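# Carry the tube rack through the door to the desk

## Task

Move the tube rack from the counter, through the self-closing door, onto the desk. At the end the rack must stand upright with every tube seated all the way down in a hole, and the door must be closed. The task fails if the rack or any tube touches the floor, or if either robot tips over or is left leaning. One or both robots may be used. Finish with the grippers open and the robots backed away from the rack.

## Robot and tools

Robots. Two identical Hello Robot Stretch 3 units, r1 and r2. Each has a two-wheeled base with a passive omni wheel at the rear, a mast carrying a lift, and one telescoping arm that reaches out to the robot's RIGHT side. The base cannot strafe, so moving the gripper forward means driving. The base is 0.33 m long and 0.34 m wide. It pivots about the point midway between the drive wheels, 0.05 m behind its front edge. With the arm retracted and the wrist folded, an in-place turn sweeps a 0.28 m radius. An unfolded level wrist reaches beyond that circle.

Frames. Base frame: origin on the floor between the drive wheels, x forward, y left, z up. hand_pose is expressed in it, located where the closed fingertips meet. With all wrist joints at zero, that frame's x points up, its y points back along the arm toward the mast, and its z points rearward. Odometry frame: the base frame at scene start. Each robot reports in its own frames, so only images, lidar_m, wrist_depth_mm and head_depth_mm reveal where the robots are relative to each other.

execute_actions. Argument actions is a list holding one action object or nothing. An empty list just returns state and images. The action maps robot names ("r1", "r2") to that robot's commands; anything left out keeps its earlier target and may still be pushing.
- base: exactly one key. translate_m is a relative straight drive in metres from the current position, forward positive, range -1 to 1. rotate_rad is a relative in-place turn in radians, counter-clockwise (left) positive, range -3.2 to 3.2.
- joints: absolute targets by name, per robot. lift_m 0 to 1.1 (arm height). arm_m 0 to 0.52 (extension). wrist_yaw_rad -1.345 to 4.42 (0 along the arm, positive toward the front, 3.0 folded over the base). wrist_pitch_rad -1.57 to 0.451 (0 level, negative tips fingers down). wrist_roll_rad -2.911 to 2.911 (0 means fingers side by side). gripper_m -0.089 to 0.179 (larger is wider; the real fingertip gap is 0.007 m less when nearly shut, 0.025 m less when fully open, and zero below 0.007). head_pan_rad -3.953 to 1.73 (0 forward, positive left, -1.57 along the arm). head_tilt_rad -1.53 to 0.419 (negative looks down).
- contact_limits: only arm_m, a motor_effort percentage 1 to 100; the arm halts with contact_stop when effort reaches it (negative when retracting). Lower is gentler; very low stops immediately. It also caps holding force until the next action.
All motions in one action begin together. cameras picks which images return (names like r1_head_camera, r2_wrist_camera, or "all"; [] for none). A bad key or out-of-range value rejects the whole call. If a result reports a stop, later calls in the same reply are skipped.

wait: seconds 0 to 10; nothing new is commanded, then state and images return. zoom_image: camera plus region [x0, y0, x1, y1] in pixels, at most 504 by 504, from that camera's latest full image. Head images are 896x504, nav 672x504 (fisheye), wrist 644x364. finished_scene: scene number; irreversible, reports success.

Results. base_status and joint_status tell how each commanded motion ended: done, off_target (resting short of target and possibly still pushing), contact_stop, time_out, torque_fault. After the last three the old target is dropped. The arm and lift stop on firm contact and then go slack until commanded again; a slack lift can sink under load or keep pressing. Base, wrist and head never stop on contact. A wrist servo pushed hard for several seconds switches off for 10 s and goes limp. on_its_own covers uncommanded joints; its "held at" is a target, not a position. motor_effort is a percent with the peak in brackets; readings carry fixed offsets and noise; positive wheel effort pushes forward. base_odometry counts wheel turns, so slip looks like travel; turned_by_wheels and turned_by_imu give rotation since the last result; base_tilt in degrees (forward, right positive) has a fixed error up to about 4.

Sensors. lidar_m: 12 distances in metres from the base origin, 30-degree sectors, first straight ahead and going counter-clockwise (4th left, 7th behind, 10th right); "-" means nothing seen. The scan plane is 0.17 m up, so it sees legs, not tabletops; range 0.15 to 12 m; it misses clear objects and its own body, can miss thin legs, and low lift hides sectors 5, 6, 9, 10 partly. wrist_depth_mm (45 to 1000) and head_depth_mm (280 to 4000, image sideways) are 7x7 grids of median depth, top-left first.

Speed. Base runs at 0.30 m/s and 1.9 rad/s only when stowed (lift_m under 0.30, arm_m under 0.03, wrist_yaw_rad over 2.54); otherwise 0.10 m/s and 0.63 rad/s.

Gripping. Close to a gripper_m below the object's width; smaller squeezes harder, but a stall guard eases off and heavy items can slip. Neither reading nor done confirms a hold. Release by opening at least 0.02 past the touch value; to re-squeeze send a new value.

Hazards. Fold or unfold the wrist only with lift_m 0.32 to 0.95, wrist_pitch_rad -0.4 and roll near 0; folded, the lift can go down to 0.25. With yaw below -0.4 keep pitch at -0.5 or lower. Arm pushes against rigid things with the gripper above about 0.45 m can tip the robot, more so with raised limits or repeated pushes. Driving while holding or hooking something fixed, or snagging furniture (especially reversing), can tip it; reverse the last move in small steps, free the gripper, and drop lift to about 0.2 if it stays leaning. Robots pressing on each other fails the run; there is no contact indicator, and once bases touch any further drive presses hard. Equal commands differ in travel by up to 2.5 cm per metre, which strains a shared load. Robots do not wait for each other. Loose objects may get nudged occasionally, and the world keeps running between replies while robots hold their last command.

Each tool is called after "Call:" by a JSON object that holds its "method" and its "body".

## Session

Call:
{"method": "execute_actions", "body": {"actions": []}}

Scene clock: 0.00 s.
r1.base_odometry: x=+0.000 y=+0.000 heading=+0.000 (m, m, rad; r1's odometry frame)
r1.turned_by_wheels: +0.000 (rad since the last result)
r1.turned_by_imu: +0.000 (rad since the last result)
r1.base_tilt: forward=+0.0 right=+1.9 (deg)
r1.lidar_m: 2.48 1.02 1.12 1.05 1.07 1.35 1.27 1.29 1.03 0.96 0.98 1.36
r1.head_depth_mm: 1714 2013 1992 1986 1966 1954 1895 / 1714 2399 2480 2510 2489 2477 2158 / 1746 2467 2475 2443 2436 2470 2131 / 1746 2420 2430 2410 2403 2420 2123 / 1750 2390 2391 2367 2369 2362 2115 / 1758 2367 2351 2342 2334 2347 2106 / 1740 2330 2318 2321 2320 1562 1913
r1.base_status: not commanded
r1.joint_positions: lift_m=+0.393 arm_m=-0.002 wrist_yaw_rad=+3.108 wrist_pitch_rad=-0.495 wrist_roll_rad=+0.013 gripper_m=+0.037 head_pan_rad=+0.016 head_tilt_rad=+0.003
r1.joint_status: not commanded
r1.motor_effort: left_wheel=-1 right_wheel=+0 lift_m=+38 arm_m=+0 wrist_yaw_rad=+0 wrist_pitch_rad=+6 wrist_roll_rad=+0 gripper_m=+1 head_pan_rad=+0 head_tilt_rad=+1 (%)
r1.hand_pose: x=-0.0140 y=+0.0707 z=+0.3890 quat_wxyz=(+0.186, +0.692, +0.161, +0.678) (m; r1's base frame)
r1.wrist_depth_mm: 918 918 977 - - - - / 967 - - - - - - / - - - - - - 900 / 841 858 - 856 859 853 826 / 695 701 686 700 695 697 708 / 582 594 609 591 601 590 583 / 513 528 - - 499 519 509
r2.base_odometry: x=+0.000 y=+0.000 heading=+0.000 (m, m, rad; r2's odometry frame)
r2.turned_by_wheels: +0.000 (rad since the last result)
r2.turned_by_imu: +0.000 (rad since the last result)
r2.base_tilt: forward=+1.3 right=-1.3 (deg)
r2.lidar_m: 0.88 1.16 1.28 1.31 1.73 1.77 1.82 1.97 1.88 1.27 0.90 0.85
r2.head_depth_mm: 782 783 788 787 793 794 797 / 819 826 829 835 833 839 838 / 871 872 877 880 884 884 890 / 923 927 930 931 939 938 944 / 982 985 987 994 1000 1003 1001 / 1046 1053 1054 1055 1065 1071 1074 / 1123 1123 1126 1134 1139 1147 1150
r2.base_status: not commanded
r2.joint_positions: lift_m=+0.314 arm_m=+0.000 wrist_yaw_rad=+3.061 wrist_pitch_rad=-0.592 wrist_roll_rad=+0.016 gripper_m=+0.037 head_pan_rad=-0.010 head_tilt_rad=-0.002
r2.joint_status: not commanded
r2.motor_effort: left_wheel=+0 right_wheel=+0 lift_m=+23 arm_m=+0 wrist_yaw_rad=-1 wrist_pitch_rad=+2 wrist_roll_rad=+0 gripper_m=+0 head_pan_rad=-1 head_tilt_rad=+2 (%)
r2.hand_pose: x=-0.0051 y=+0.0533 z=+0.2899 quat_wxyz=(+0.235, +0.689, +0.177, +0.662) (m; r2's base frame)
r2.wrist_depth_mm: - - - - - - - / 950 933 909 899 877 864 847 / 751 740 - 717 711 701 704 / 633 630 626 609 611 601 595 / 544 551 - 563 552 524 518 / 493 - - - - 464 460 / - - - - 414 414 410
pictures: r1_head_camera (sideways: a quarter turn clockwise sets it upright), r1_nav_camera (sideways: a quarter turn counterclockwise sets it upright), r1_wrist_camera, r2_head_camera (sideways: a quarter turn clockwise sets it upright), r2_nav_camera (sideways: a quarter turn counterclockwise sets it upright), r2_wrist_camera
Images, in order (width x height): r1_head_camera 896x504, r1_nav_camera 672x504, r1_wrist_camera 644x364, r2_head_camera 896x504, r2_nav_camera 672x504, r2_wrist_camera 644x364.

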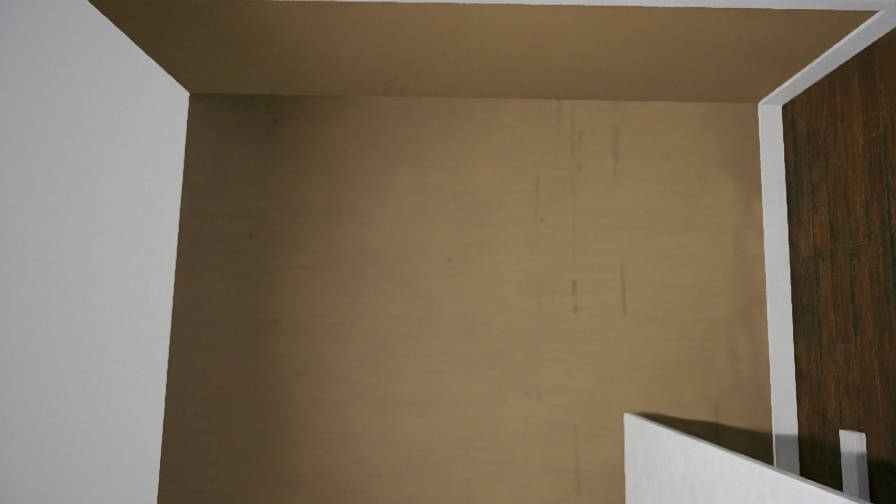

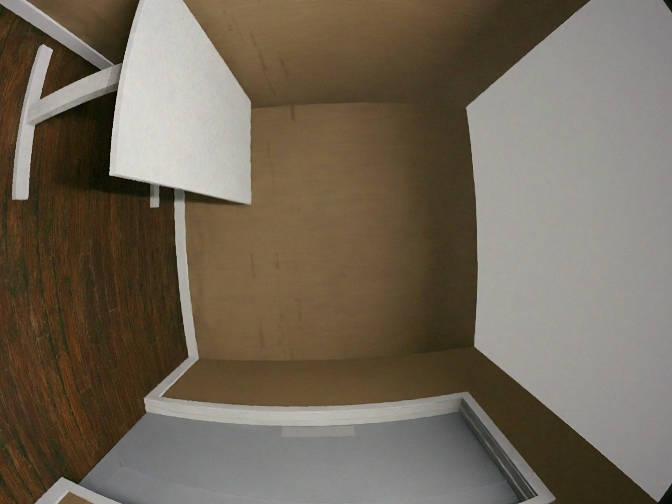

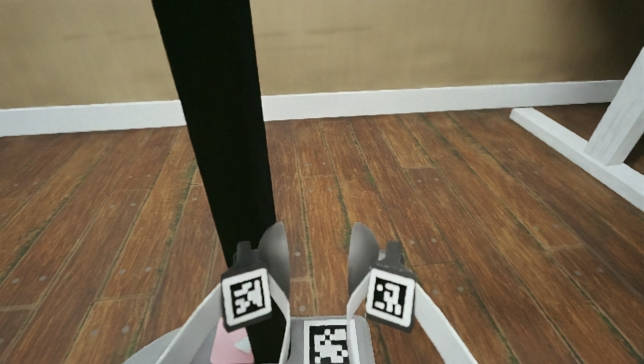

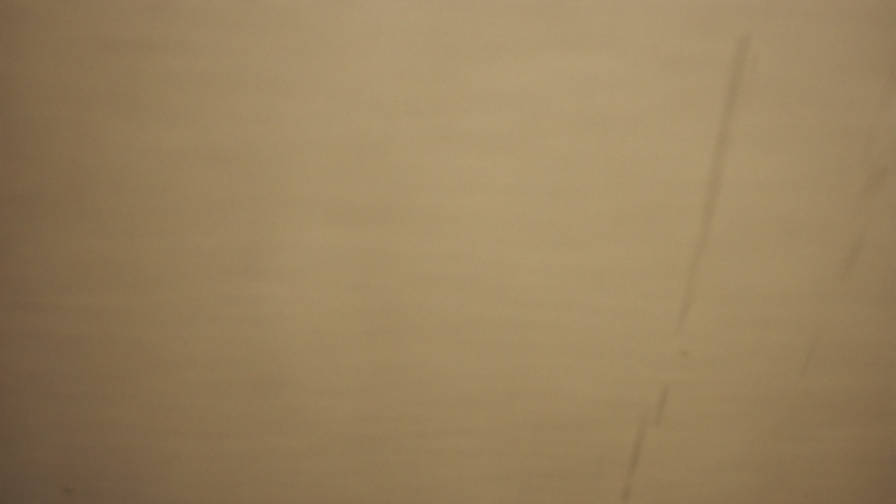

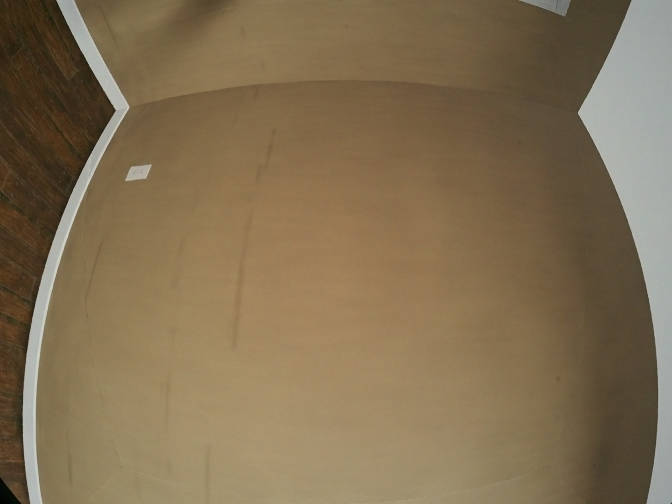

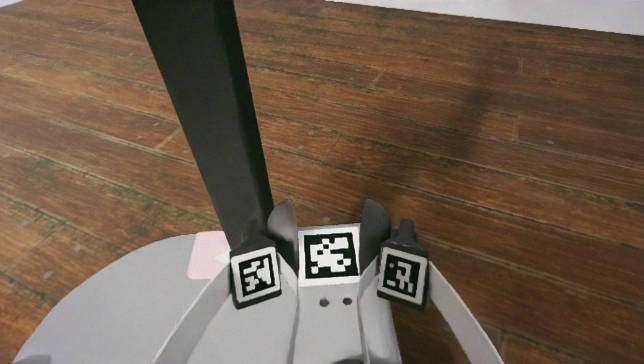

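Call:
{"method": "execute_actions", "body": {"actions": [{"r1":{"joints":{"head_pan_rad":1.57,"head_tilt_rad":-0.2}},"r2":{"joints":{"head_pan_rad":-3.14,"head_tilt_rad":-0.3}}}], "cameras": ["r1_nav_camera","r2_nav_camera","r2_head_camera"]}}

Call:
{"method": "execute_actions", "body": {"actions": [{"r1":{"joints":{"head_pan_rad":-2.5}},"r2":{"joints":{"head_pan_rad":-1.57}}}], "cameras": ["r1_nav_camera","r2_nav_camera","r2_head_camera"]}}

Scene clock: 2.50 s.
r1.base_odometry: x=+0.000 y=+0.000 heading=+0.000 (m, m, rad; r1's odometry frame)
r1.turned_by_wheels: +0.000 (rad since the last result)
r1.turned_by_imu: +0.000 (rad since the last result)
r1.base_tilt: forward=+0.2 right=+1.9 (deg)
r1.lidar_m: 2.48 1.02 1.13 1.05 1.07 1.35 1.26 1.29 1.03 0.96 0.98 1.36
r1.head_depth_mm: 970 1008 1047 1098 1137 1199 1253 / 956 991 1029 1076 1119 1173 1232 / 941 977 1012 1052 1100 1148 1199 / 931 957 998 1035 1078 1123 1179 / 917 943 975 1020 1064 1103 1148 / 903 927 960 995 1046 1082 1130 / 890 912 946 986 1020 1062 1108
r1.base_status: not commanded
r1.joint_positions: lift_m=+0.393 arm_m=-0.002 wrist_yaw_rad=+3.108 wrist_pitch_rad=-0.495 wrist_roll_rad=+0.013 gripper_m=+0.037 head_pan_rad=+1.563 head_tilt_rad=-0.197
r1.joint_status: all done
r1.motor_effort: left_wheel=+0(1) right_wheel=+0(0) lift_m=+38(36) arm_m=+0(0) wrist_yaw_rad=+0(0) wrist_pitch_rad=+7(6) wrist_roll_rad=+1(0) gripper_m=+0(0) head_pan_rad=+3(39) head_tilt_rad=-1(19) (%)
r1.hand_pose: x=-0.0140 y=+0.0707 z=+0.3890 quat_wxyz=(+0.186, +0.692, +0.161, +0.678) (m; r1's base frame)
r1.wrist_depth_mm: 905 947 991 - - - - / 973 - - - - - - / - - - - - - 941 / 870 861 - 854 852 849 839 / 691 695 690 701 707 697 690 / 588 583 598 590 602 598 602 / 520 524 - - 503 507 521
r2.base_odometry: x=+0.000 y=+0.000 heading=+0.000 (m, m, rad; r2's odometry frame)
r2.turned_by_wheels: +0.000 (rad since the last result)
r2.turned_by_imu: +0.000 (rad since the last result)
r2.base_tilt: forward=+1.4 right=-1.3 (deg)
r2.lidar_m: 0.88 1.16 1.28 1.31 1.74 1.77 1.82 1.98 1.88 1.27 0.90 0.85
r2.head_depth_mm: 1530 1621 1697 1792 1872 1940 1523 / 1628 1698 1788 1897 2005 1946 1531 / 1708 1797 1880 2024 2145 1956 1524 / 1793 1901 2026 2132 2282 1957 1513 / 1915 2023 2140 2275 2415 1926 1529 / 2038 2183 2325 2496 2543 1945 1523 / 2141 2301 2496 2676 2625 1944 1522
r2.base_status: not commanded
r2.joint_positions: lift_m=+0.314 arm_m=+0.000 wrist_yaw_rad=+3.061 wrist_pitch_rad=-0.592 wrist_roll_rad=+0.016 gripper_m=+0.037 head_pan_rad=-3.133 head_tilt_rad=-0.296
r2.joint_status: all done
r2.motor_effort: left_wheel=+0(0) right_wheel=+0(0) lift_m=+24(23) arm_m=+0(0) wrist_yaw_rad=+0(1) wrist_pitch_rad=+2(3) wrist_roll_rad=+0(1) gripper_m=+0(1) head_pan_rad=-3(29) head_tilt_rad=-2(21) (%)
r2.hand_pose: x=-0.0051 y=+0.0533 z=+0.2899 quat_wxyz=(+0.235, +0.689, +0.177, +0.662) (m; r2's base frame)
r2.wrist_depth_mm: - - - - - - - / 951 925 906 907 871 866 853 / 771 746 - 743 722 714 703 / 634 633 627 610 605 599 595 / 552 557 - 558 539 520 516 / 487 - - - - 459 457 / - - - - 424 411 414
pictures: r1_nav_camera (sideways: a quarter turn counterclockwise sets it upright), r2_head_camera (sideways: a quarter turn clockwise sets it upright), r2_nav_camera (sideways: a quarter turn counterclockwise sets it upright)
Images, in order (width x height): r1_nav_camera 672x504, r2_head_camera 896x504, r2_nav_camera 672x504.

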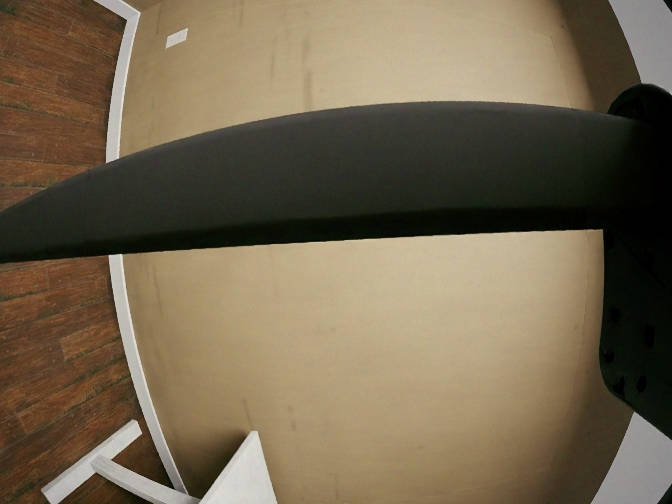

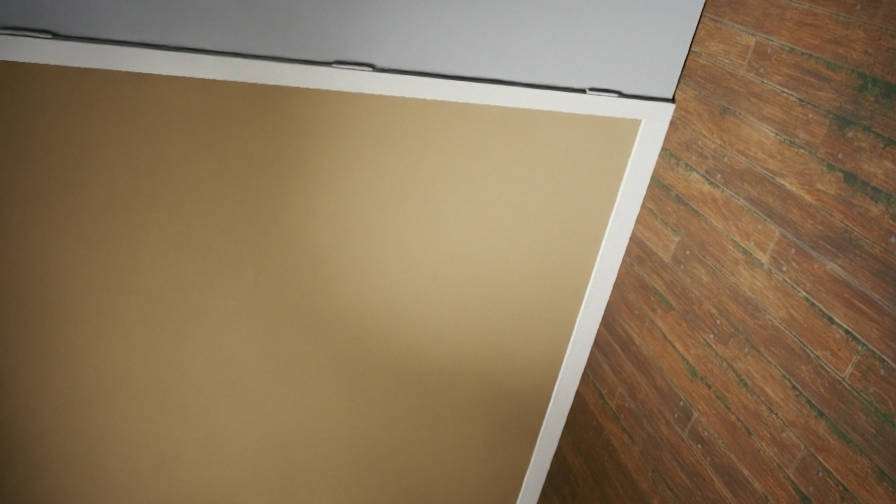

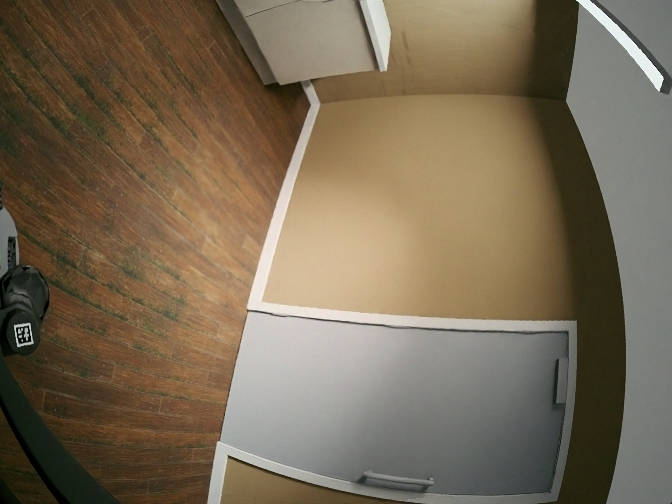

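Scene clock: 4.77 s.
r1.base_odometry: x=+0.000 y=+0.000 heading=+0.000 (m, m, rad; r1's odometry frame)
r1.turned_by_wheels: +0.000 (rad since the last result)
r1.turned_by_imu: +0.000 (rad since the last result)
r1.base_tilt: forward=+0.1 right=+2.0 (deg)
r1.lidar_m: 2.48 1.02 1.13 1.05 1.07 1.35 1.27 1.29 1.03 0.96 0.98 1.36
r1.head_depth_mm: 1099 1128 1159 1194 1236 1272 1316 / 1152 1196 1228 1268 1306 1351 1391 / 1214 1251 1295 1340 1391 1432 1469 / 1291 1335 1383 1427 1471 1536 1562 / 1351 1413 1465 1515 1591 1645 1618 / 1255 1300 1340 1387 1433 1493 1501 / 1103 1136 1171 1212 1244 1279 1328
r1.base_status: not commanded
r1.joint_positions: lift_m=+0.393 arm_m=-0.002 wrist_yaw_rad=+3.108 wrist_pitch_rad=-0.495 wrist_roll_rad=+0.013 gripper_m=+0.037 head_pan_rad=-2.493 head_tilt_rad=-0.197
r1.joint_status: all done
r1.motor_effort: left_wheel=+0(2) right_wheel=+0(0) lift_m=+38(37) arm_m=+0(0) wrist_yaw_rad=+0(0) wrist_pitch_rad=+6(6) wrist_roll_rad=+0(0) gripper_m=+0(0) head_pan_rad=-3(38) head_tilt_rad=-1(1) (%)
r1.hand_pose: x=-0.0140 y=+0.0707 z=+0.3890 quat_wxyz=(+0.186, +0.692, +0.161, +0.678) (m; r1's base frame)
r1.wrist_depth_mm: 915 955 939 - - - - / - - - - - - - / - - - - - - 912 / 873 871 - 848 845 845 838 / 684 706 693 704 685 687 714 / 596 588 602 599 598 603 596 / 510 517 - - 503 519 521
r2.base_odometry: x=+0.000 y=+0.000 heading=+0.000 (m, m, rad; r2's odometry frame)
r2.turned_by_wheels: +0.000 (rad since the last result)
r2.turned_by_imu: +0.000 (rad since the last result)
r2.base_tilt: forward=+1.4 right=-1.4 (deg)
r2.lidar_m: 0.88 1.16 1.28 1.30 1.74 1.77 1.82 1.97 1.87 1.27 0.90 0.86
r2.head_depth_mm: 2180 2263 2337 1880 1994 1969 1523 / 2210 2341 2478 1990 2098 1964 1531 / 1787 1944 2098 2215 2322 1937 1530 / 1498 1603 1691 1815 1959 1889 1525 / 1268 1350 1435 1506 1609 1728 1505 / 1115 1172 1226 1289 1359 1435 1452 / 984 1030 1074 1129 1174 1233 1298
r2.base_status: not commanded
r2.joint_positions: lift_m=+0.314 arm_m=+0.000 wrist_yaw_rad=+3.061 wrist_pitch_rad=-0.592 wrist_roll_rad=+0.016 gripper_m=+0.037 head_pan_rad=-1.577 head_tilt_rad=-0.296
r2.joint_status: all done
r2.motor_effort: left_wheel=-1(0) right_wheel=+0(0) lift_m=+23(24) arm_m=+0(0) wrist_yaw_rad=+0(0) wrist_pitch_rad=+2(3) wrist_roll_rad=+0(1) gripper_m=+0(0) head_pan_rad=+2(29) head_tilt_rad=-2(2) (%)
r2.hand_pose: x=-0.0051 y=+0.0533 z=+0.2899 quat_wxyz=(+0.235, +0.689, +0.177, +0.662) (m; r2's base frame)
r2.wrist_depth_mm: - - - - - - - / 923 943 889 879 875 870 851 / 770 751 - 731 718 712 696 / 648 634 633 615 617 608 595 / 548 547 - 563 540 522 524 / 493 - - - - 462 457 / - - - - 413 413 413
pictures: r1_nav_camera (sideways: a quarter turn counterclockwise sets it upright), r2_head_camera (sideways: a quarter turn clockwise sets it upright), r2_nav_camera (sideways: a quarter turn counterclockwise sets it upright)
Images, in order (width x height): r1_nav_camera 672x504, r2_head_camera 896x504, r2_nav_camera 672x504.

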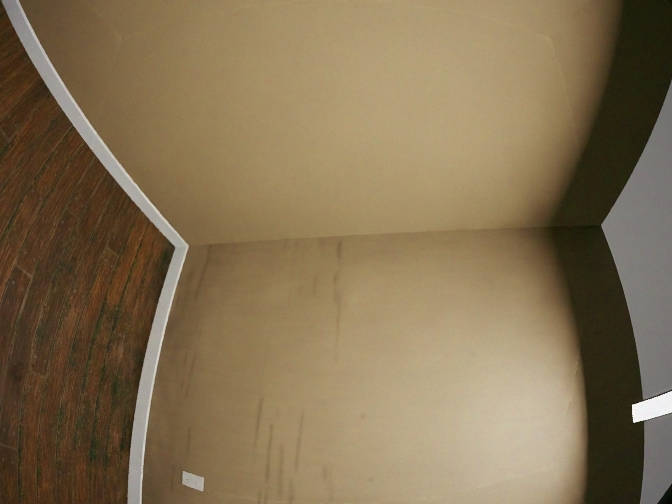

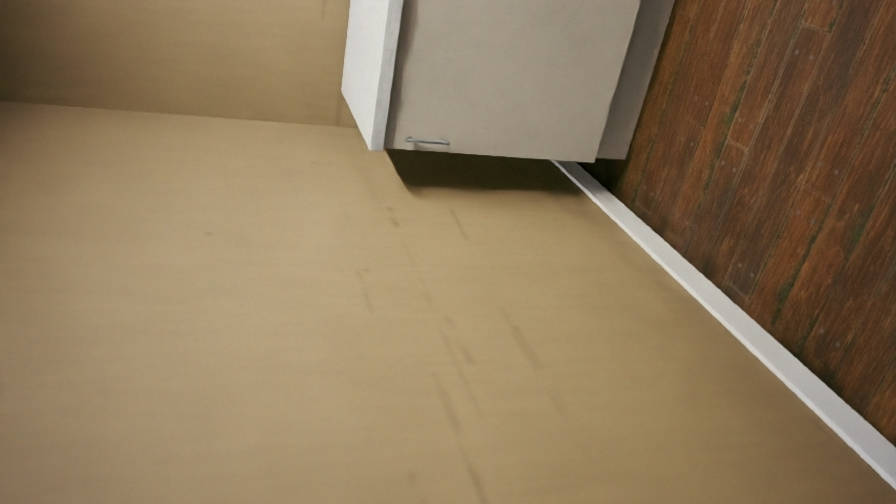

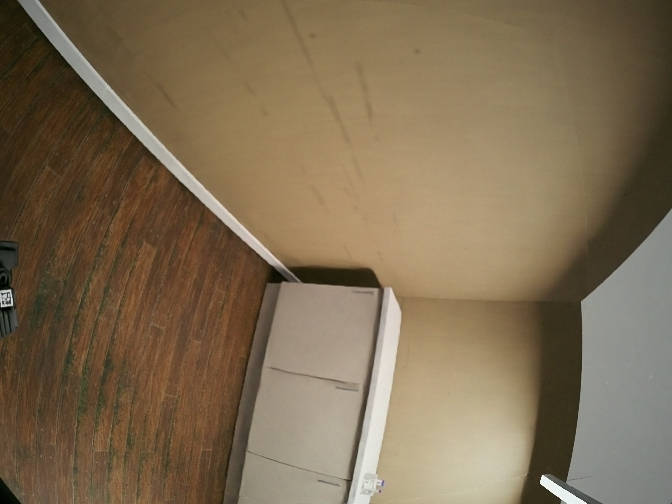

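Call:
{"method": "execute_actions", "body": {"actions": [{"r1":{"joints":{"head_pan_rad":-1.2}},"r2":{"base":{"rotate_rad":-2.3},"joints":{"head_pan_rad":0}}}], "cameras": ["r1_nav_camera","r2_nav_camera","r2_head_camera"]}}

Scene clock: 10.13 s.
r1.base_odometry: x=+0.000 y=+0.000 heading=+0.000 (m, m, rad; r1's odometry frame)
r1.turned_by_wheels: +0.000 (rad since the last result)
r1.turned_by_imu: +0.000 (rad since the last result)
r1.base_tilt: forward=+0.2 right=+1.9 (deg)
r1.lidar_m: 2.47 1.02 1.12 1.05 1.07 1.35 1.27 1.29 1.03 0.96 0.98 1.36
r1.head_depth_mm: 801 830 857 887 915 952 992 / 819 847 876 909 944 984 1021 / 838 870 899 931 971 1007 1045 / 860 888 923 957 996 1032 1080 / 879 913 949 985 1020 1067 1114 / 899 934 971 1008 1053 1098 1149 / 924 961 998 1037 1087 1137 1185
r1.base_status: not commanded
r1.joint_positions: lift_m=+0.393 arm_m=-0.002 wrist_yaw_rad=+3.108 wrist_pitch_rad=-0.495 wrist_roll_rad=+0.013 gripper_m=+0.037 head_pan_rad=-1.207 head_tilt_rad=-0.197
r1.joint_status: all done
r1.motor_effort: left_wheel=+0(0) right_wheel=+0(0) lift_m=+37(37) arm_m=+0(0) wrist_yaw_rad=+0(0) wrist_pitch_rad=+6(6) wrist_roll_rad=+0(0) gripper_m=+1(0) head_pan_rad=+3(37) head_tilt_rad=-1(1) (%)
r1.hand_pose: x=-0.0140 y=+0.0707 z=+0.3890 quat_wxyz=(+0.186, +0.692, +0.161, +0.678) (m; r1's base frame)
r1.wrist_depth_mm: 900 946 974 - - - - / - - - - - - - / - - - - - - 906 / 850 861 - 849 850 834 831 / 705 709 694 701 709 703 701 / 597 585 595 589 605 599 602 / 512 529 - - 504 513 511
r2.base_odometry: x=+0.000 y=+0.000 heading=-2.300 (m, m, rad; r2's odometry frame)
r2.turned_by_wheels: -2.300 (rad since the last result)
r2.turned_by_imu: -2.330 (rad since the last result)
r2.base_tilt: forward=+1.4 right=-1.4 (deg)
r2.lidar_m: 1.88 1.67 0.98 0.86 0.86 1.00 1.28 1.28 1.49 1.77 1.78 2.07
r2.head_depth_mm: 2374 2568 2698 2865 2541 1949 1513 / 2308 2485 2597 2113 2268 1939 1515 / 2292 2456 2513 2034 2188 1939 1522 / 2210 2351 2471 2004 2138 1940 1528 / 2200 2312 2419 1947 2081 1923 1519 / 2129 2275 2345 1901 2040 1900 1519 / 2121 2219 2313 1855 1984 1912 1508
r2.base_status: done
r2.joint_positions: lift_m=+0.314 arm_m=+0.000 wrist_yaw_rad=+3.061 wrist_pitch_rad=-0.592 wrist_roll_rad=+0.016 gripper_m=+0.037 head_pan_rad=-0.007 head_tilt_rad=-0.296
r2.joint_status: all done
r2.motor_effort: left_wheel=+2(4) right_wheel=-6(11) lift_m=+23(24) arm_m=+0(0) wrist_yaw_rad=+0(0) wrist_pitch_rad=+3(3) wrist_roll_rad=+0(0) gripper_m=-1(0) head_pan_rad=+2(28) head_tilt_rad=-2(2) (%)
r2.hand_pose: x=-0.0051 y=+0.0533 z=+0.2899 quat_wxyz=(+0.235, +0.689, +0.177, +0.662) (m; r2's base frame)
r2.wrist_depth_mm: 739 787 865 910 - - - / 796 840 910 889 877 880 861 / 765 749 - 722 724 702 691 / 653 627 624 624 606 607 597 / 553 549 - 569 537 528 523 / 489 - - - - 469 457 / - - - - 417 416 416
pictures: r1_nav_camera (sideways: a quarter turn counterclockwise sets it upright), r2_head_camera (sideways: a quarter turn clockwise sets it upright), r2_nav_camera (sideways: a quarter turn counterclockwise sets it upright)
Images, in order (width x height): r1_nav_camera 672x504, r2_head_camera 896x504, r2_nav_camera 672x504.

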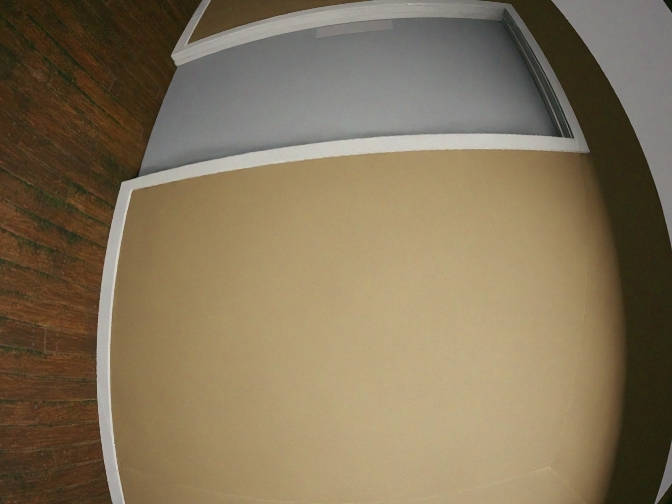

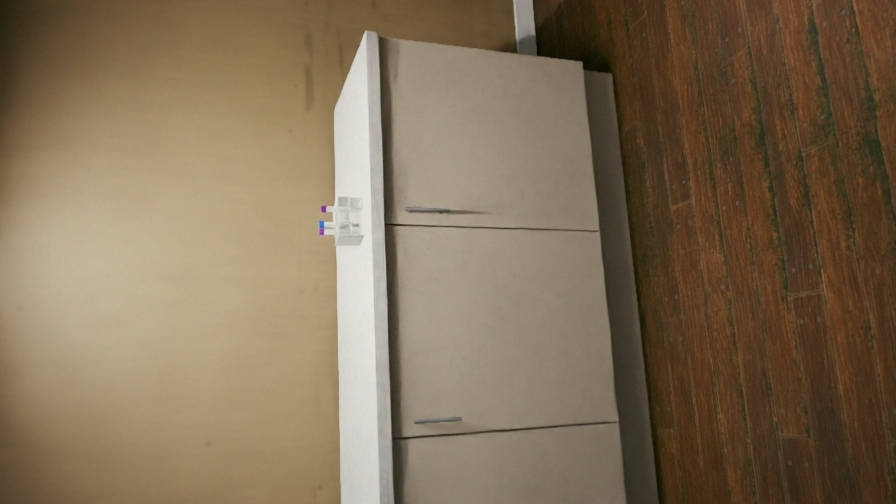

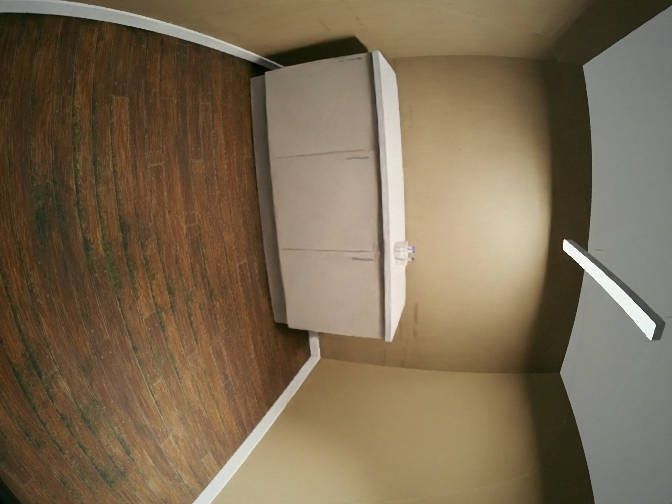

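Call:
{"method": "execute_actions", "body": {"actions": [{"r2":{"base":{"rotate_rad":-0.11}}}], "cameras": []}}

Call:
{"method": "execute_actions", "body": {"actions": [{"r2":{"base":{"translate_m":1.0}}}], "cameras": []}}

Call:
{"method": "execute_actions", "body": {"actions": [{"r2":{"base":{"translate_m":0.4}}}], "cameras": []}}

Call:
{"method": "execute_actions", "body": {"actions": [{"r2":{"base":{"rotate_rad":1.94},"joints":{"head_pan_rad":-1.57,"head_tilt_rad":-0.6,"lift_m":0.9}}}], "cameras": ["r2_nav_camera","r2_head_camera"]}}

Scene clock: 12.87 s.
r1.base_odometry: x=+0.000 y=+0.000 heading=+0.000 (m, m, rad; r1's odometry frame)
r1.turned_by_wheels: +0.000 (rad since the last result)
r1.turned_by_imu: +0.000 (rad since the last result)
r1.base_tilt: forward=+0.1 right=+1.9 (deg)
r1.lidar_m: 2.48 1.02 1.13 1.05 1.07 1.36 1.27 1.28 1.03 0.96 0.98 1.36
r1.head_depth_mm: 802 827 856 886 917 954 988 / 822 846 880 908 941 978 1020 / 842 868 896 936 968 1008 1048 / 861 889 920 958 992 1032 1083 / 882 911 945 982 1022 1068 1114 / 902 936 972 1012 1053 1097 1152 / 923 959 998 1042 1091 1132 1190
r1.base_status: not commanded
r1.joint_positions: lift_m=+0.393 arm_m=-0.002 wrist_yaw_rad=+3.108 wrist_pitch_rad=-0.495 wrist_roll_rad=+0.013 gripper_m=+0.037 head_pan_rad=-1.207 head_tilt_rad=-0.197
r1.joint_status: not commanded
r1.motor_effort: left_wheel=+0(1) right_wheel=+0(0) lift_m=+37(37) arm_m=+0(0) wrist_yaw_rad=+0(0) wrist_pitch_rad=+6(6) wrist_roll_rad=+0(1) gripper_m=+0(0) head_pan_rad=+3(2) head_tilt_rad=-1(1) (%)
r1.hand_pose: x=-0.0140 y=+0.0707 z=+0.3890 quat_wxyz=(+0.186, +0.692, +0.161, +0.678) (m; r1's base frame)
r1.wrist_depth_mm: 900 928 990 - - - - / 1000 - - - - - - / - - - - - - 919 / 849 866 - 856 852 869 843 / 694 696 706 693 704 697 702 / 595 588 609 589 599 592 593 / 515 523 - - 498 508 504
r2.base_odometry: x=+0.000 y=+0.000 heading=-2.410 (m, m, rad; r2's odometry frame)
r2.turned_by_wheels: -0.110 (rad since the last result)
r2.turned_by_imu: -0.112 (rad since the last result)
r2.base_tilt: forward=+1.4 right=-1.3 (deg)
r2.lidar_m: 1.89 1.88 1.05 0.86 0.86 0.95 1.28 1.27 1.41 1.78 1.77 1.95
r2.head_depth_mm: 2535 2685 2826 2928 2683 1969 1526 / 2474 2575 2789 3001 2553 1942 1520 / 2382 2594 2606 2155 2286 1955 1518 / 2295 2449 2549 2079 2223 1951 1527 / 2236 2371 2415 1988 2139 1933 1520 / 2161 2298 2375 1924 2048 1913 1527 / 2111 2247 2320 1851 1976 1914 1509
r2.base_status: done
r2.joint_positions: lift_m=+0.314 arm_m=+0.000 wrist_yaw_rad=+3.061 wrist_pitch_rad=-0.592 wrist_roll_rad=+0.016 gripper_m=+0.037 head_pan_rad=-0.007 head_tilt_rad=-0.297
r2.joint_status: not commanded
r2.motor_effort: left_wheel=+3(5) right_wheel=-6(9) lift_m=+23(23) arm_m=+0(0) wrist_yaw_rad=-1(1) wrist_pitch_rad=+2(2) wrist_roll_rad=+1(0) gripper_m=+0(1) head_pan_rad=+2(1) head_tilt_rad=-2(2) (%)
r2.hand_pose: x=-0.0051 y=+0.0533 z=+0.2899 quat_wxyz=(+0.235, +0.689, +0.177, +0.662) (m; r2's base frame)
r2.wrist_depth_mm: 706 773 882 950 - - - / 767 815 927 882 879 877 853 / 763 752 - 733 717 700 711 / 647 628 622 624 618 605 594 / 555 547 - 566 541 524 516 / 484 - - - - 464 460 / - - - - 415 419 409
pictures: none
No camera images: the call's "cameras" was empty. Leave "cameras" out to get every camera's image.

Scene clock: 24.13 s.
r1.base_odometry: x=+0.000 y=+0.000 heading=+0.000 (m, m, rad; r1's odometry frame)
r1.turned_by_wheels: +0.000 (rad since the last result)
r1.turned_by_imu: -0.001 (rad since the last result)
r1.base_tilt: forward=+0.1 right=+1.9 (deg)
r1.lidar_m: 2.48 1.02 1.12 1.05 1.07 1.35 1.27 1.29 1.03 0.96 0.98 1.36
r1.head_depth_mm: 802 826 856 886 918 952 993 / 819 848 877 909 943 979 1018 / 839 867 897 931 970 1006 1045 / 863 888 921 957 995 1039 1079 / 881 909 949 982 1023 1068 1112 / 902 936 975 1011 1053 1098 1146 / 924 961 1000 1042 1084 1131 1186
r1.base_status: not commanded
r1.joint_positions: lift_m=+0.393 arm_m=-0.002 wrist_yaw_rad=+3.108 wrist_pitch_rad=-0.495 wrist_roll_rad=+0.013 gripper_m=+0.037 head_pan_rad=-1.207 head_tilt_rad=-0.197
r1.joint_status: not commanded
r1.motor_effort: left_wheel=+0(0) right_wheel=-1(0) lift_m=+38(37) arm_m=+0(0) wrist_yaw_rad=+0(1) wrist_pitch_rad=+6(7) wrist_roll_rad=+1(0) gripper_m=+0(1) head_pan_rad=+3(3) head_tilt_rad=-1(1) (%)
r1.hand_pose: x=-0.0140 y=+0.0707 z=+0.3890 quat_wxyz=(+0.186, +0.692, +0.161, +0.678) (m; r1's base frame)
r1.wrist_depth_mm: 938 953 971 - - - - / 967 - - - - - - / - - - - - - 903 / 862 841 - 853 865 847 846 / 691 704 693 694 697 711 696 / 592 591 598 592 607 599 592 / 513 531 - - 500 507 511
r2.base_odometry: x=-0.744 y=-0.669 heading=-2.409 (m, m, rad; r2's odometry frame)
r2.turned_by_wheels: +0.000 (rad since the last result)
r2.turned_by_imu: +0.000 (rad since the last result)
r2.base_tilt: forward=+1.5 right=-1.4 (deg)
r2.lidar_m: 0.95 0.94 1.04 1.21 1.20 1.32 2.10 2.21 1.75 1.43 1.42 1.16
r2.head_depth_mm: 1548 1656 1773 1860 1253 1810 1526 / 1504 1602 1726 1280 1169 1277 1396 / 1461 1562 1631 1265 1119 1215 1324 / 1416 1494 1595 1261 1079 1159 1261 / 1371 1450 1546 1098 1036 1109 1197 / 1330 1399 1478 1149 993 1064 1151 / 1294 1355 1430 1237 958 1014 1097
r2.base_status: done
r2.joint_positions: lift_m=+0.314 arm_m=+0.000 wrist_yaw_rad=+3.061 wrist_pitch_rad=-0.592 wrist_roll_rad=+0.016 gripper_m=+0.037 head_pan_rad=-0.007 head_tilt_rad=-0.297
r2.joint_status: not commanded
r2.motor_effort: left_wheel=+2(7) right_wheel=-5(6) lift_m=+23(23) arm_m=+0(0) wrist_yaw_rad=+0(2) wrist_pitch_rad=+3(3) wrist_roll_rad=+0(0) gripper_m=+0(0) head_pan_rad=+2(2) head_tilt_rad=-2(2) (%)
r2.hand_pose: x=-0.0051 y=+0.0533 z=+0.2899 quat_wxyz=(+0.235, +0.689, +0.177, +0.662) (m; r2's base frame)
r2.wrist_depth_mm: 976 - - - - - 906 / 954 909 909 903 894 873 849 / 758 747 - 733 717 715 697 / 643 634 629 619 610 613 604 / 548 562 - 562 545 524 514 / 486 - - - - 465 457 / - - - - 415 413 409
pictures: none
No camera images: the call's "cameras" was empty. Leave "cameras" out to get every camera's image.

Scene clock: 29.40 s.
r1.base_odometry: x=+0.000 y=+0.000 heading=+0.000 (m, m, rad; r1's odometry frame)
r1.turned_by_wheels: +0.000 (rad since the last result)
r1.turned_by_imu: +0.000 (rad since the last result)
r1.base_tilt: forward=+0.2 right=+1.9 (deg)
r1.lidar_m: 2.48 1.02 1.12 1.05 1.07 1.35 1.27 1.29 1.03 0.96 0.98 1.36
r1.head_depth_mm: 799 827 856 883 923 951 992 / 820 845 874 909 943 976 1012 / 837 867 899 929 965 1007 1048 / 858 891 923 955 994 1034 1079 / 882 911 946 986 1022 1067 1114 / 903 938 974 1012 1051 1104 1148 / 925 957 999 1043 1081 1134 1191
r1.base_status: not commanded
r1.joint_positions: lift_m=+0.393 arm_m=-0.002 wrist_yaw_rad=+3.108 wrist_pitch_rad=-0.495 wrist_roll_rad=+0.013 gripper_m=+0.037 head_pan_rad=-1.207 head_tilt_rad=-0.197
r1.joint_status: not commanded
r1.motor_effort: left_wheel=+0(1) right_wheel=+0(0) lift_m=+37(37) arm_m=+0(0) wrist_yaw_rad=+0(0) wrist_pitch_rad=+6(6) wrist_roll_rad=+0(0) gripper_m=+1(0) head_pan_rad=+3(3) head_tilt_rad=-1(1) (%)
r1.hand_pose: x=-0.0140 y=+0.0707 z=+0.3890 quat_wxyz=(+0.186, +0.692, +0.161, +0.678) (m; r1's base frame)
r1.wrist_depth_mm: 903 901 955 - - - - / 992 - - - - - - / - - - - - - 909 / 853 845 - 845 879 841 826 / 689 715 700 697 711 704 688 / 593 598 607 587 601 586 602 / 511 525 - - 498 512 512
r2.base_odometry: x=-1.041 y=-0.936 heading=-2.409 (m, m, rad; r2's odometry frame)
r2.turned_by_wheels: +0.000 (rad since the last result)
r2.turned_by_imu: +0.000 (rad since the last result)
r2.base_tilt: forward=+1.3 right=-1.4 (deg)
r2.lidar_m: 0.57 0.57 0.63 0.99 1.34 1.48 2.34 2.58 1.58 1.29 1.29 0.70
r2.head_depth_mm: 1169 1252 1341 1425 810 773 852 / 1130 1200 1289 1339 806 735 805 / 1097 1167 1246 1266 804 703 767 / 1056 1125 1200 1238 801 664 727 / 1028 1086 1160 1188 798 646 697 / 994 1051 1113 1150 707 624 663 / 964 1017 1076 1128 694 604 639
r2.base_status: done
r2.joint_positions: lift_m=+0.314 arm_m=+0.000 wrist_yaw_rad=+3.061 wrist_pitch_rad=-0.592 wrist_roll_rad=+0.016 gripper_m=+0.037 head_pan_rad=-0.007 head_tilt_rad=-0.297
r2.joint_status: not commanded
r2.motor_effort: left_wheel=+2(7) right_wheel=-5(7) lift_m=+23(23) arm_m=+0(0) wrist_yaw_rad=+1(0) wrist_pitch_rad=+3(3) wrist_roll_rad=+0(0) gripper_m=+0(0) head_pan_rad=+2(2) head_tilt_rad=-2(1) (%)
r2.hand_pose: x=-0.0051 y=+0.0533 z=+0.2899 quat_wxyz=(+0.235, +0.689, +0.177, +0.662) (m; r2's base frame)
r2.wrist_depth_mm: - - - - - 681 520 / 957 939 891 893 868 773 571 / 760 746 - 741 722 712 628 / 641 630 624 623 612 599 593 / 546 553 - 557 537 523 518 / 487 - - - - 463 457 / - - - - 419 417 407
pictures: none
No camera images: the call's "cameras" was empty. Leave "cameras" out to get every camera's image.

Scene clock: 35.57 s.
r1.base_odometry: x=+0.000 y=+0.000 heading=+0.000 (m, m, rad; r1's odometry frame)
r1.turned_by_wheels: +0.000 (rad since the last result)
r1.turned_by_imu: +0.000 (rad since the last result)
r1.base_tilt: forward=+0.1 right=+1.9 (deg)
r1.lidar_m: 2.48 1.02 1.12 1.05 1.07 1.35 1.27 1.29 1.03 0.96 0.98 1.36
r1.head_depth_mm: 802 828 857 888 916 956 991 / 818 846 877 913 942 980 1017 / 840 869 899 933 969 1010 1047 / 861 889 923 957 990 1031 1079 / 880 911 945 980 1023 1066 1113 / 903 936 972 1012 1051 1098 1149 / 924 962 1002 1042 1087 1132 1183
r1.base_status: not commanded
r1.joint_positions: lift_m=+0.393 arm_m=-0.002 wrist_yaw_rad=+3.108 wrist_pitch_rad=-0.495 wrist_roll_rad=+0.013 gripper_m=+0.037 head_pan_rad=-1.207 head_tilt_rad=-0.197
r1.joint_status: not commanded
r1.motor_effort: left_wheel=-1(0) right_wheel=+0(0) lift_m=+37(38) arm_m=+0(0) wrist_yaw_rad=+0(0) wrist_pitch_rad=+6(6) wrist_roll_rad=+1(1) gripper_m=-1(1) head_pan_rad=+3(3) head_tilt_rad=-1(1) (%)
r1.hand_pose: x=-0.0140 y=+0.0707 z=+0.3890 quat_wxyz=(+0.186, +0.692, +0.161, +0.678) (m; r1's base frame)
r1.wrist_depth_mm: 903 936 987 - - - - / 990 - - - - - - / - - - - - - 910 / 858 855 - 859 863 859 838 / 711 723 709 698 713 705 702 / 592 589 608 602 594 600 588 / 513 533 - - 491 511 513
r2.base_odometry: x=-1.041 y=-0.936 heading=-0.469 (m, m, rad; r2's odometry frame)
r2.turned_by_wheels: +1.940 (rad since the last result)
r2.turned_by_imu: +1.964 (rad since the last result)
r2.base_tilt: forward=+1.3 right=-1.3 (deg)
r2.lidar_m: 1.34 1.39 1.92 2.58 1.80 1.33 1.29 0.80 0.59 0.57 0.59 0.82
r2.head_depth_mm: 982 1088 919 670 731 810 - / 983 1096 869 668 736 851 - / 989 1096 709 667 747 859 - / 996 1111 911 689 752 869 - / 1002 1116 910 692 757 885 - / 1007 1120 904 689 767 917 1143 / 1014 1125 904 691 775 931 1185
r2.base_status: done
r2.joint_positions: lift_m=+0.900 arm_m=+0.000 wrist_yaw_rad=+3.061 wrist_pitch_rad=-0.593 wrist_roll_rad=+0.016 gripper_m=+0.037 head_pan_rad=-1.563 head_tilt_rad=-0.593
r2.joint_status: all done
r2.motor_effort: left_wheel=-3(3) right_wheel=+5(9) lift_m=+27(28) arm_m=+0(0) wrist_yaw_rad=+0(1) wrist_pitch_rad=+3(3) wrist_roll_rad=+0(0) gripper_m=+0(0) head_pan_rad=-1(31) head_tilt_rad=-4(23) (%)
r2.hand_pose: x=-0.0051 y=+0.0532 z=+0.8754 quat_wxyz=(+0.236, +0.689, +0.177, +0.662) (m; r2's base frame)
r2.wrist_depth_mm: - - - - - - - / - - - - - - - / - - - - - - - / - - - - - - - / - - - - - - - / - - - - - - - / - - - 984 995 994 -
pictures: r2_head_camera (sideways: a quarter turn clockwise sets it upright), r2_nav_camera (sideways: a quarter turn counterclockwise sets it upright)
Images, in order (width x height): r2_head_camera 896x504, r2_nav_camera 672x504.

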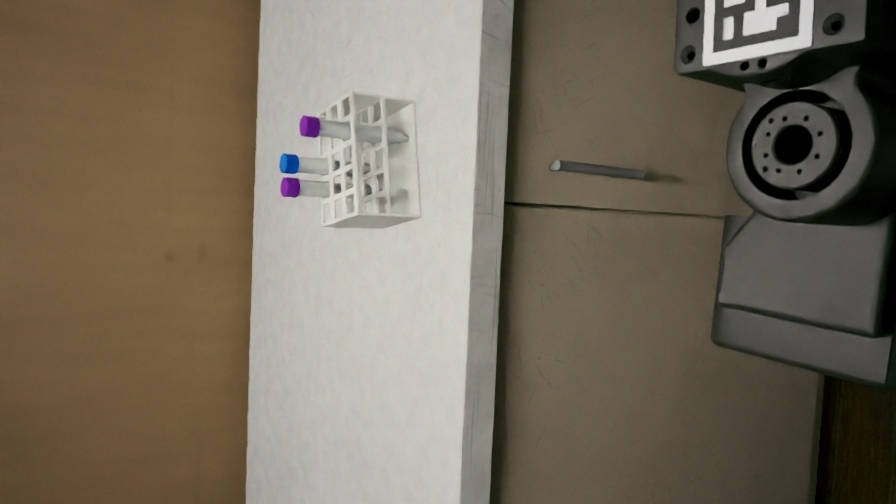

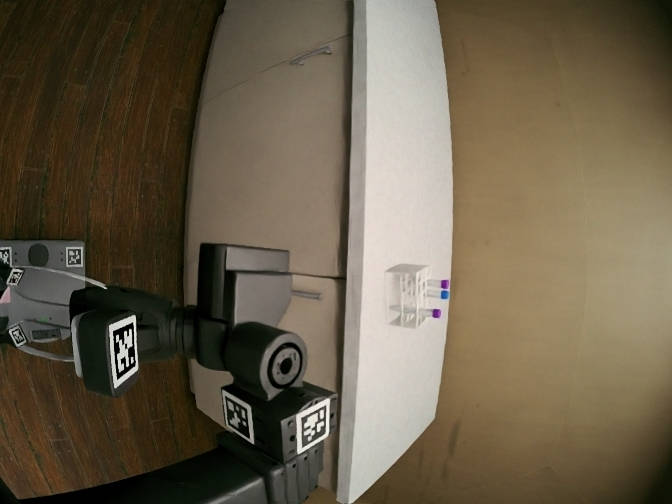

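Call:
{"method": "execute_actions", "body": {"actions": [{"r2":{"joints":{"lift_m":0.95,"wrist_yaw_rad":0,"wrist_pitch_rad":-0.4,"gripper_m":0.179}}}], "cameras": ["r2_wrist_camera","r2_head_camera"]}}

Scene clock: 38.93 s.
r1.base_odometry: x=+0.000 y=+0.000 heading=+0.000 (m, m, rad; r1's odometry frame)
r1.turned_by_wheels: +0.000 (rad since the last result)
r1.turned_by_imu: +0.000 (rad since the last result)
r1.base_tilt: forward=+0.1 right=+1.9 (deg)
r1.lidar_m: 2.48 1.02 1.12 1.05 1.07 1.35 1.26 1.29 1.03 0.96 0.98 1.36
r1.head_depth_mm: 801 827 854 888 917 952 991 / 817 848 873 909 943 978 1017 / 839 870 898 934 968 1009 1049 / 856 892 923 955 995 1031 1076 / 878 915 946 985 1023 1067 1115 / 899 935 972 1010 1053 1095 1149 / 928 958 1000 1042 1084 1134 1188
r1.base_status: not commanded
r1.joint_positions: lift_m=+0.393 arm_m=-0.002 wrist_yaw_rad=+3.108 wrist_pitch_rad=-0.495 wrist_roll_rad=+0.013 gripper_m=+0.037 head_pan_rad=-1.207 head_tilt_rad=-0.197
r1.joint_status: not commanded
r1.motor_effort: left_wheel=+0(1) right_wheel=+0(0) lift_m=+36(37) arm_m=+0(0) wrist_yaw_rad=+0(0) wrist_pitch_rad=+6(6) wrist_roll_rad=+1(0) gripper_m=+1(1) head_pan_rad=+3(2) head_tilt_rad=-1(1) (%)
r1.hand_pose: x=-0.0140 y=+0.0707 z=+0.3890 quat_wxyz=(+0.186, +0.692, +0.161, +0.678) (m; r1's base frame)
r1.wrist_depth_mm: 891 922 970 - - - - / 967 - - - - - - / - - - - - - 896 / 856 874 - 853 840 870 828 / 701 699 696 686 697 690 706 / 582 593 596 587 602 596 592 / 515 528 - - 503 511 513
r2.base_odometry: x=-1.041 y=-0.936 heading=-0.469 (m, m, rad; r2's odometry frame)
r2.turned_by_wheels: +0.000 (rad since the last result)
r2.turned_by_imu: +0.000 (rad since the last result)
r2.base_tilt: forward=+1.3 right=-1.4 (deg)
r2.lidar_m: 1.34 1.39 1.92 2.58 1.81 1.33 1.29 0.80 0.59 0.57 0.59 0.82
r2.head_depth_mm: 978 1085 918 668 696 - - / 983 1094 869 666 716 - - / 985 1099 710 666 - - - / 999 1106 910 689 736 900 1163 / 1006 1110 908 690 740 909 1172 / 1011 1128 908 690 765 921 1156 / 1015 1131 904 689 774 932 1186
r2.base_status: not commanded
r2.joint_positions: lift_m=+0.950 arm_m=+0.000 wrist_yaw_rad=+0.002 wrist_pitch_rad=-0.421 wrist_roll_rad=+0.016 gripper_m=+0.179 head_pan_rad=-1.563 head_tilt_rad=-0.593
r2.joint_status: all done
r2.motor_effort: left_wheel=-3(3) right_wheel=+5(5) lift_m=+26(27) arm_m=+0(0) wrist_yaw_rad=-1(2) wrist_pitch_rad=+6(6) wrist_roll_rad=+0(0) gripper_m=+1(96) head_pan_rad=-2(2) head_tilt_rad=-4(3) (%)
r2.hand_pose: x=-0.0211 y=-0.3692 z=+0.9618 quat_wxyz=(+0.686, +0.147, -0.697, -0.149) (m; r2's base frame)
r2.wrist_depth_mm: 867 877 866 801 772 844 836 / 569 568 551 477 457 523 509 / 407 399 393 387 384 377 374 / 381 377 373 370 365 360 356 / 463 450 453 447 442 438 425 / 517 523 525 509 502 504 468 / 656 626 606 589 585 579 582
pictures: r2_head_camera (sideways: a quarter turn clockwise sets it upright), r2_wrist_camera
Images, in order (width x height): r2_head_camera 896x504, r2_wrist_camera 644x364.

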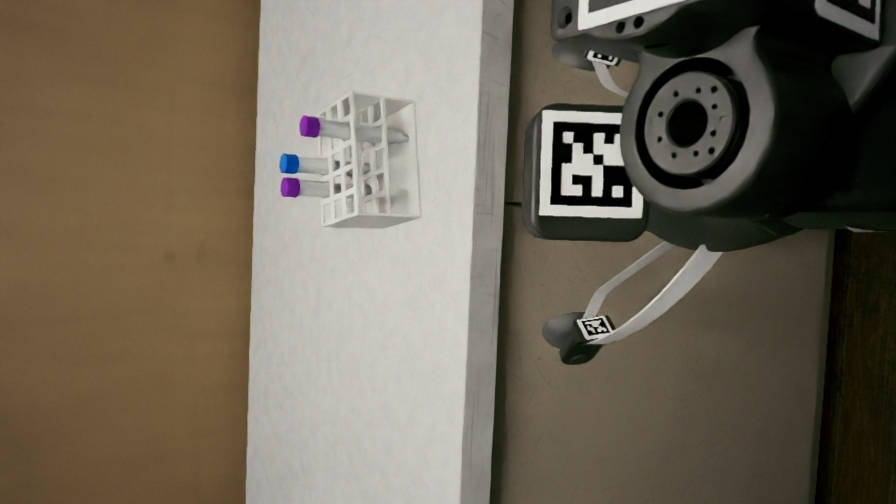

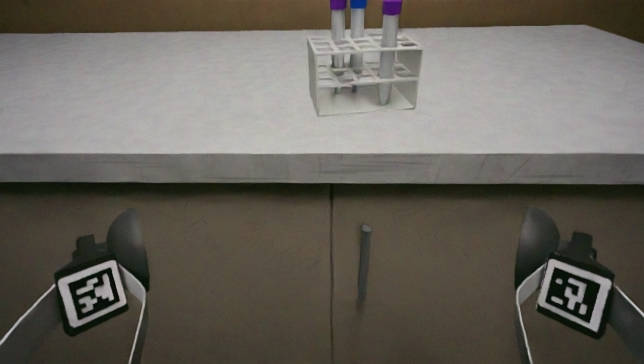

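Call:
{"method": "execute_actions", "body": {"actions": [{"r2":{"base":{"translate_m":-0.04},"joints":{"wrist_pitch_rad":0,"arm_m":0.1}}}], "cameras": ["r2_wrist_camera","r2_head_camera"]}}

Scene clock: 41.87 s.
r1.base_odometry: x=+0.000 y=+0.000 heading=+0.000 (m, m, rad; r1's odometry frame)
r1.turned_by_wheels: +0.000 (rad since the last result)
r1.turned_by_imu: +0.000 (rad since the last result)
r1.base_tilt: forward=+0.0 right=+1.9 (deg)
r1.lidar_m: 2.48 1.02 1.12 1.05 1.07 1.35 1.27 1.29 1.03 0.96 0.98 1.36
r1.head_depth_mm: 802 825 855 889 919 951 992 / 820 846 880 910 942 979 1022 / 838 868 900 934 968 1006 1050 / 859 889 921 954 998 1034 1078 / 881 913 944 980 1023 1066 1113 / 901 936 971 1009 1053 1095 1147 / 925 959 1001 1045 1083 1139 1187
r1.base_status: not commanded
r1.joint_positions: lift_m=+0.393 arm_m=-0.002 wrist_yaw_rad=+3.108 wrist_pitch_rad=-0.495 wrist_roll_rad=+0.013 gripper_m=+0.037 head_pan_rad=-1.207 head_tilt_rad=-0.197
r1.joint_status: not commanded
r1.motor_effort: left_wheel=-1(1) right_wheel=+0(0) lift_m=+38(38) arm_m=+0(0) wrist_yaw_rad=+0(0) wrist_pitch_rad=+6(6) wrist_roll_rad=+0(0) gripper_m=+1(0) head_pan_rad=+3(2) head_tilt_rad=-1(1) (%)
r1.hand_pose: x=-0.0140 y=+0.0707 z=+0.3890 quat_wxyz=(+0.186, +0.692, +0.161, +0.678) (m; r1's base frame)
r1.wrist_depth_mm: 871 924 995 - - - - / 990 - - - - - - / - - - - - - 940 / 862 842 - 845 851 849 845 / 698 699 690 693 699 692 691 / 585 594 595 590 597 598 592 / 511 529 - - 506 516 513
r2.base_odometry: x=-1.077 y=-0.918 heading=-0.470 (m, m, rad; r2's odometry frame)
r2.turned_by_wheels: +0.000 (rad since the last result)
r2.turned_by_imu: -0.001 (rad since the last result)
r2.base_tilt: forward=+1.4 right=-1.4 (deg)
r2.lidar_m: 1.38 1.43 1.98 2.58 1.75 1.29 1.25 0.80 0.59 0.57 0.59 0.82
r2.head_depth_mm: 976 1082 963 - - 915 1064 / 982 1093 941 - - 910 1079 / 995 1098 735 - - 908 1097 / 998 1105 864 689 747 898 1173 / 1003 1119 953 692 758 905 1162 / 1011 1119 908 690 768 918 1167 / 1014 1129 904 690 776 926 1185
r2.base_status: done
r2.joint_positions: lift_m=+0.950 arm_m=+0.100 wrist_yaw_rad=+0.001 wrist_pitch_rad=-0.025 wrist_roll_rad=+0.016 gripper_m=+0.179 head_pan_rad=-1.563 head_tilt_rad=-0.593
r2.joint_status: all done
r2.motor_effort: left_wheel=-3(6) right_wheel=+5(6) lift_m=+26(26) arm_m=+4(1) wrist_yaw_rad=-2(1) wrist_pitch_rad=+7(7) wrist_roll_rad=+0(0) gripper_m=+0(0) head_pan_rad=-1(2) head_tilt_rad=-4(4) (%)
r2.hand_pose: x=-0.0213 y=-0.5002 z=+1.0581 quat_wxyz=(+0.702, +0.009, -0.712, -0.009) (m; r2's base frame)
r2.wrist_depth_mm: 839 804 795 795 787 766 767 / 866 853 834 802 809 811 785 / 870 861 866 854 840 823 820 / 911 885 891 854 859 868 849 / 609 634 592 379 579 585 614 / 457 418 417 367 393 413 430 / 316 329 322 321 321 319 305
pictures: r2_head_camera (sideways: a quarter turn clockwise sets it upright), r2_wrist_camera
Images, in order (width x height): r2_head_camera 896x504, r2_wrist_camera 644x364.

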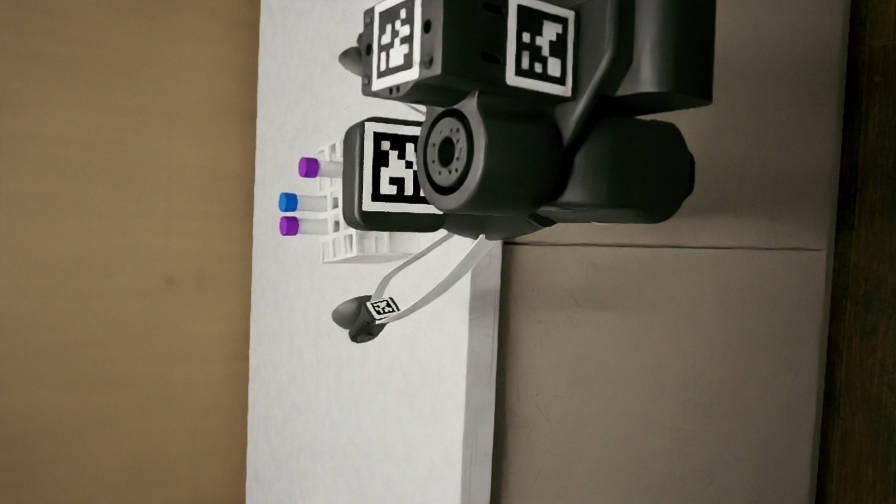

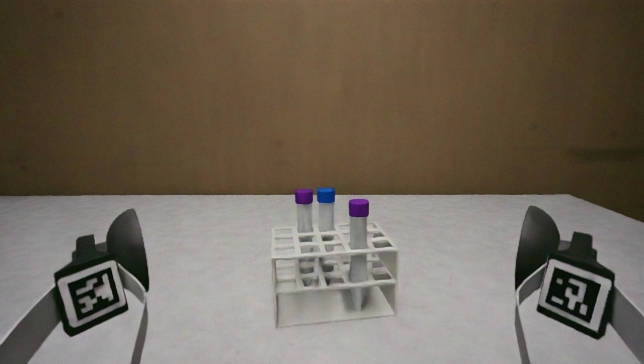

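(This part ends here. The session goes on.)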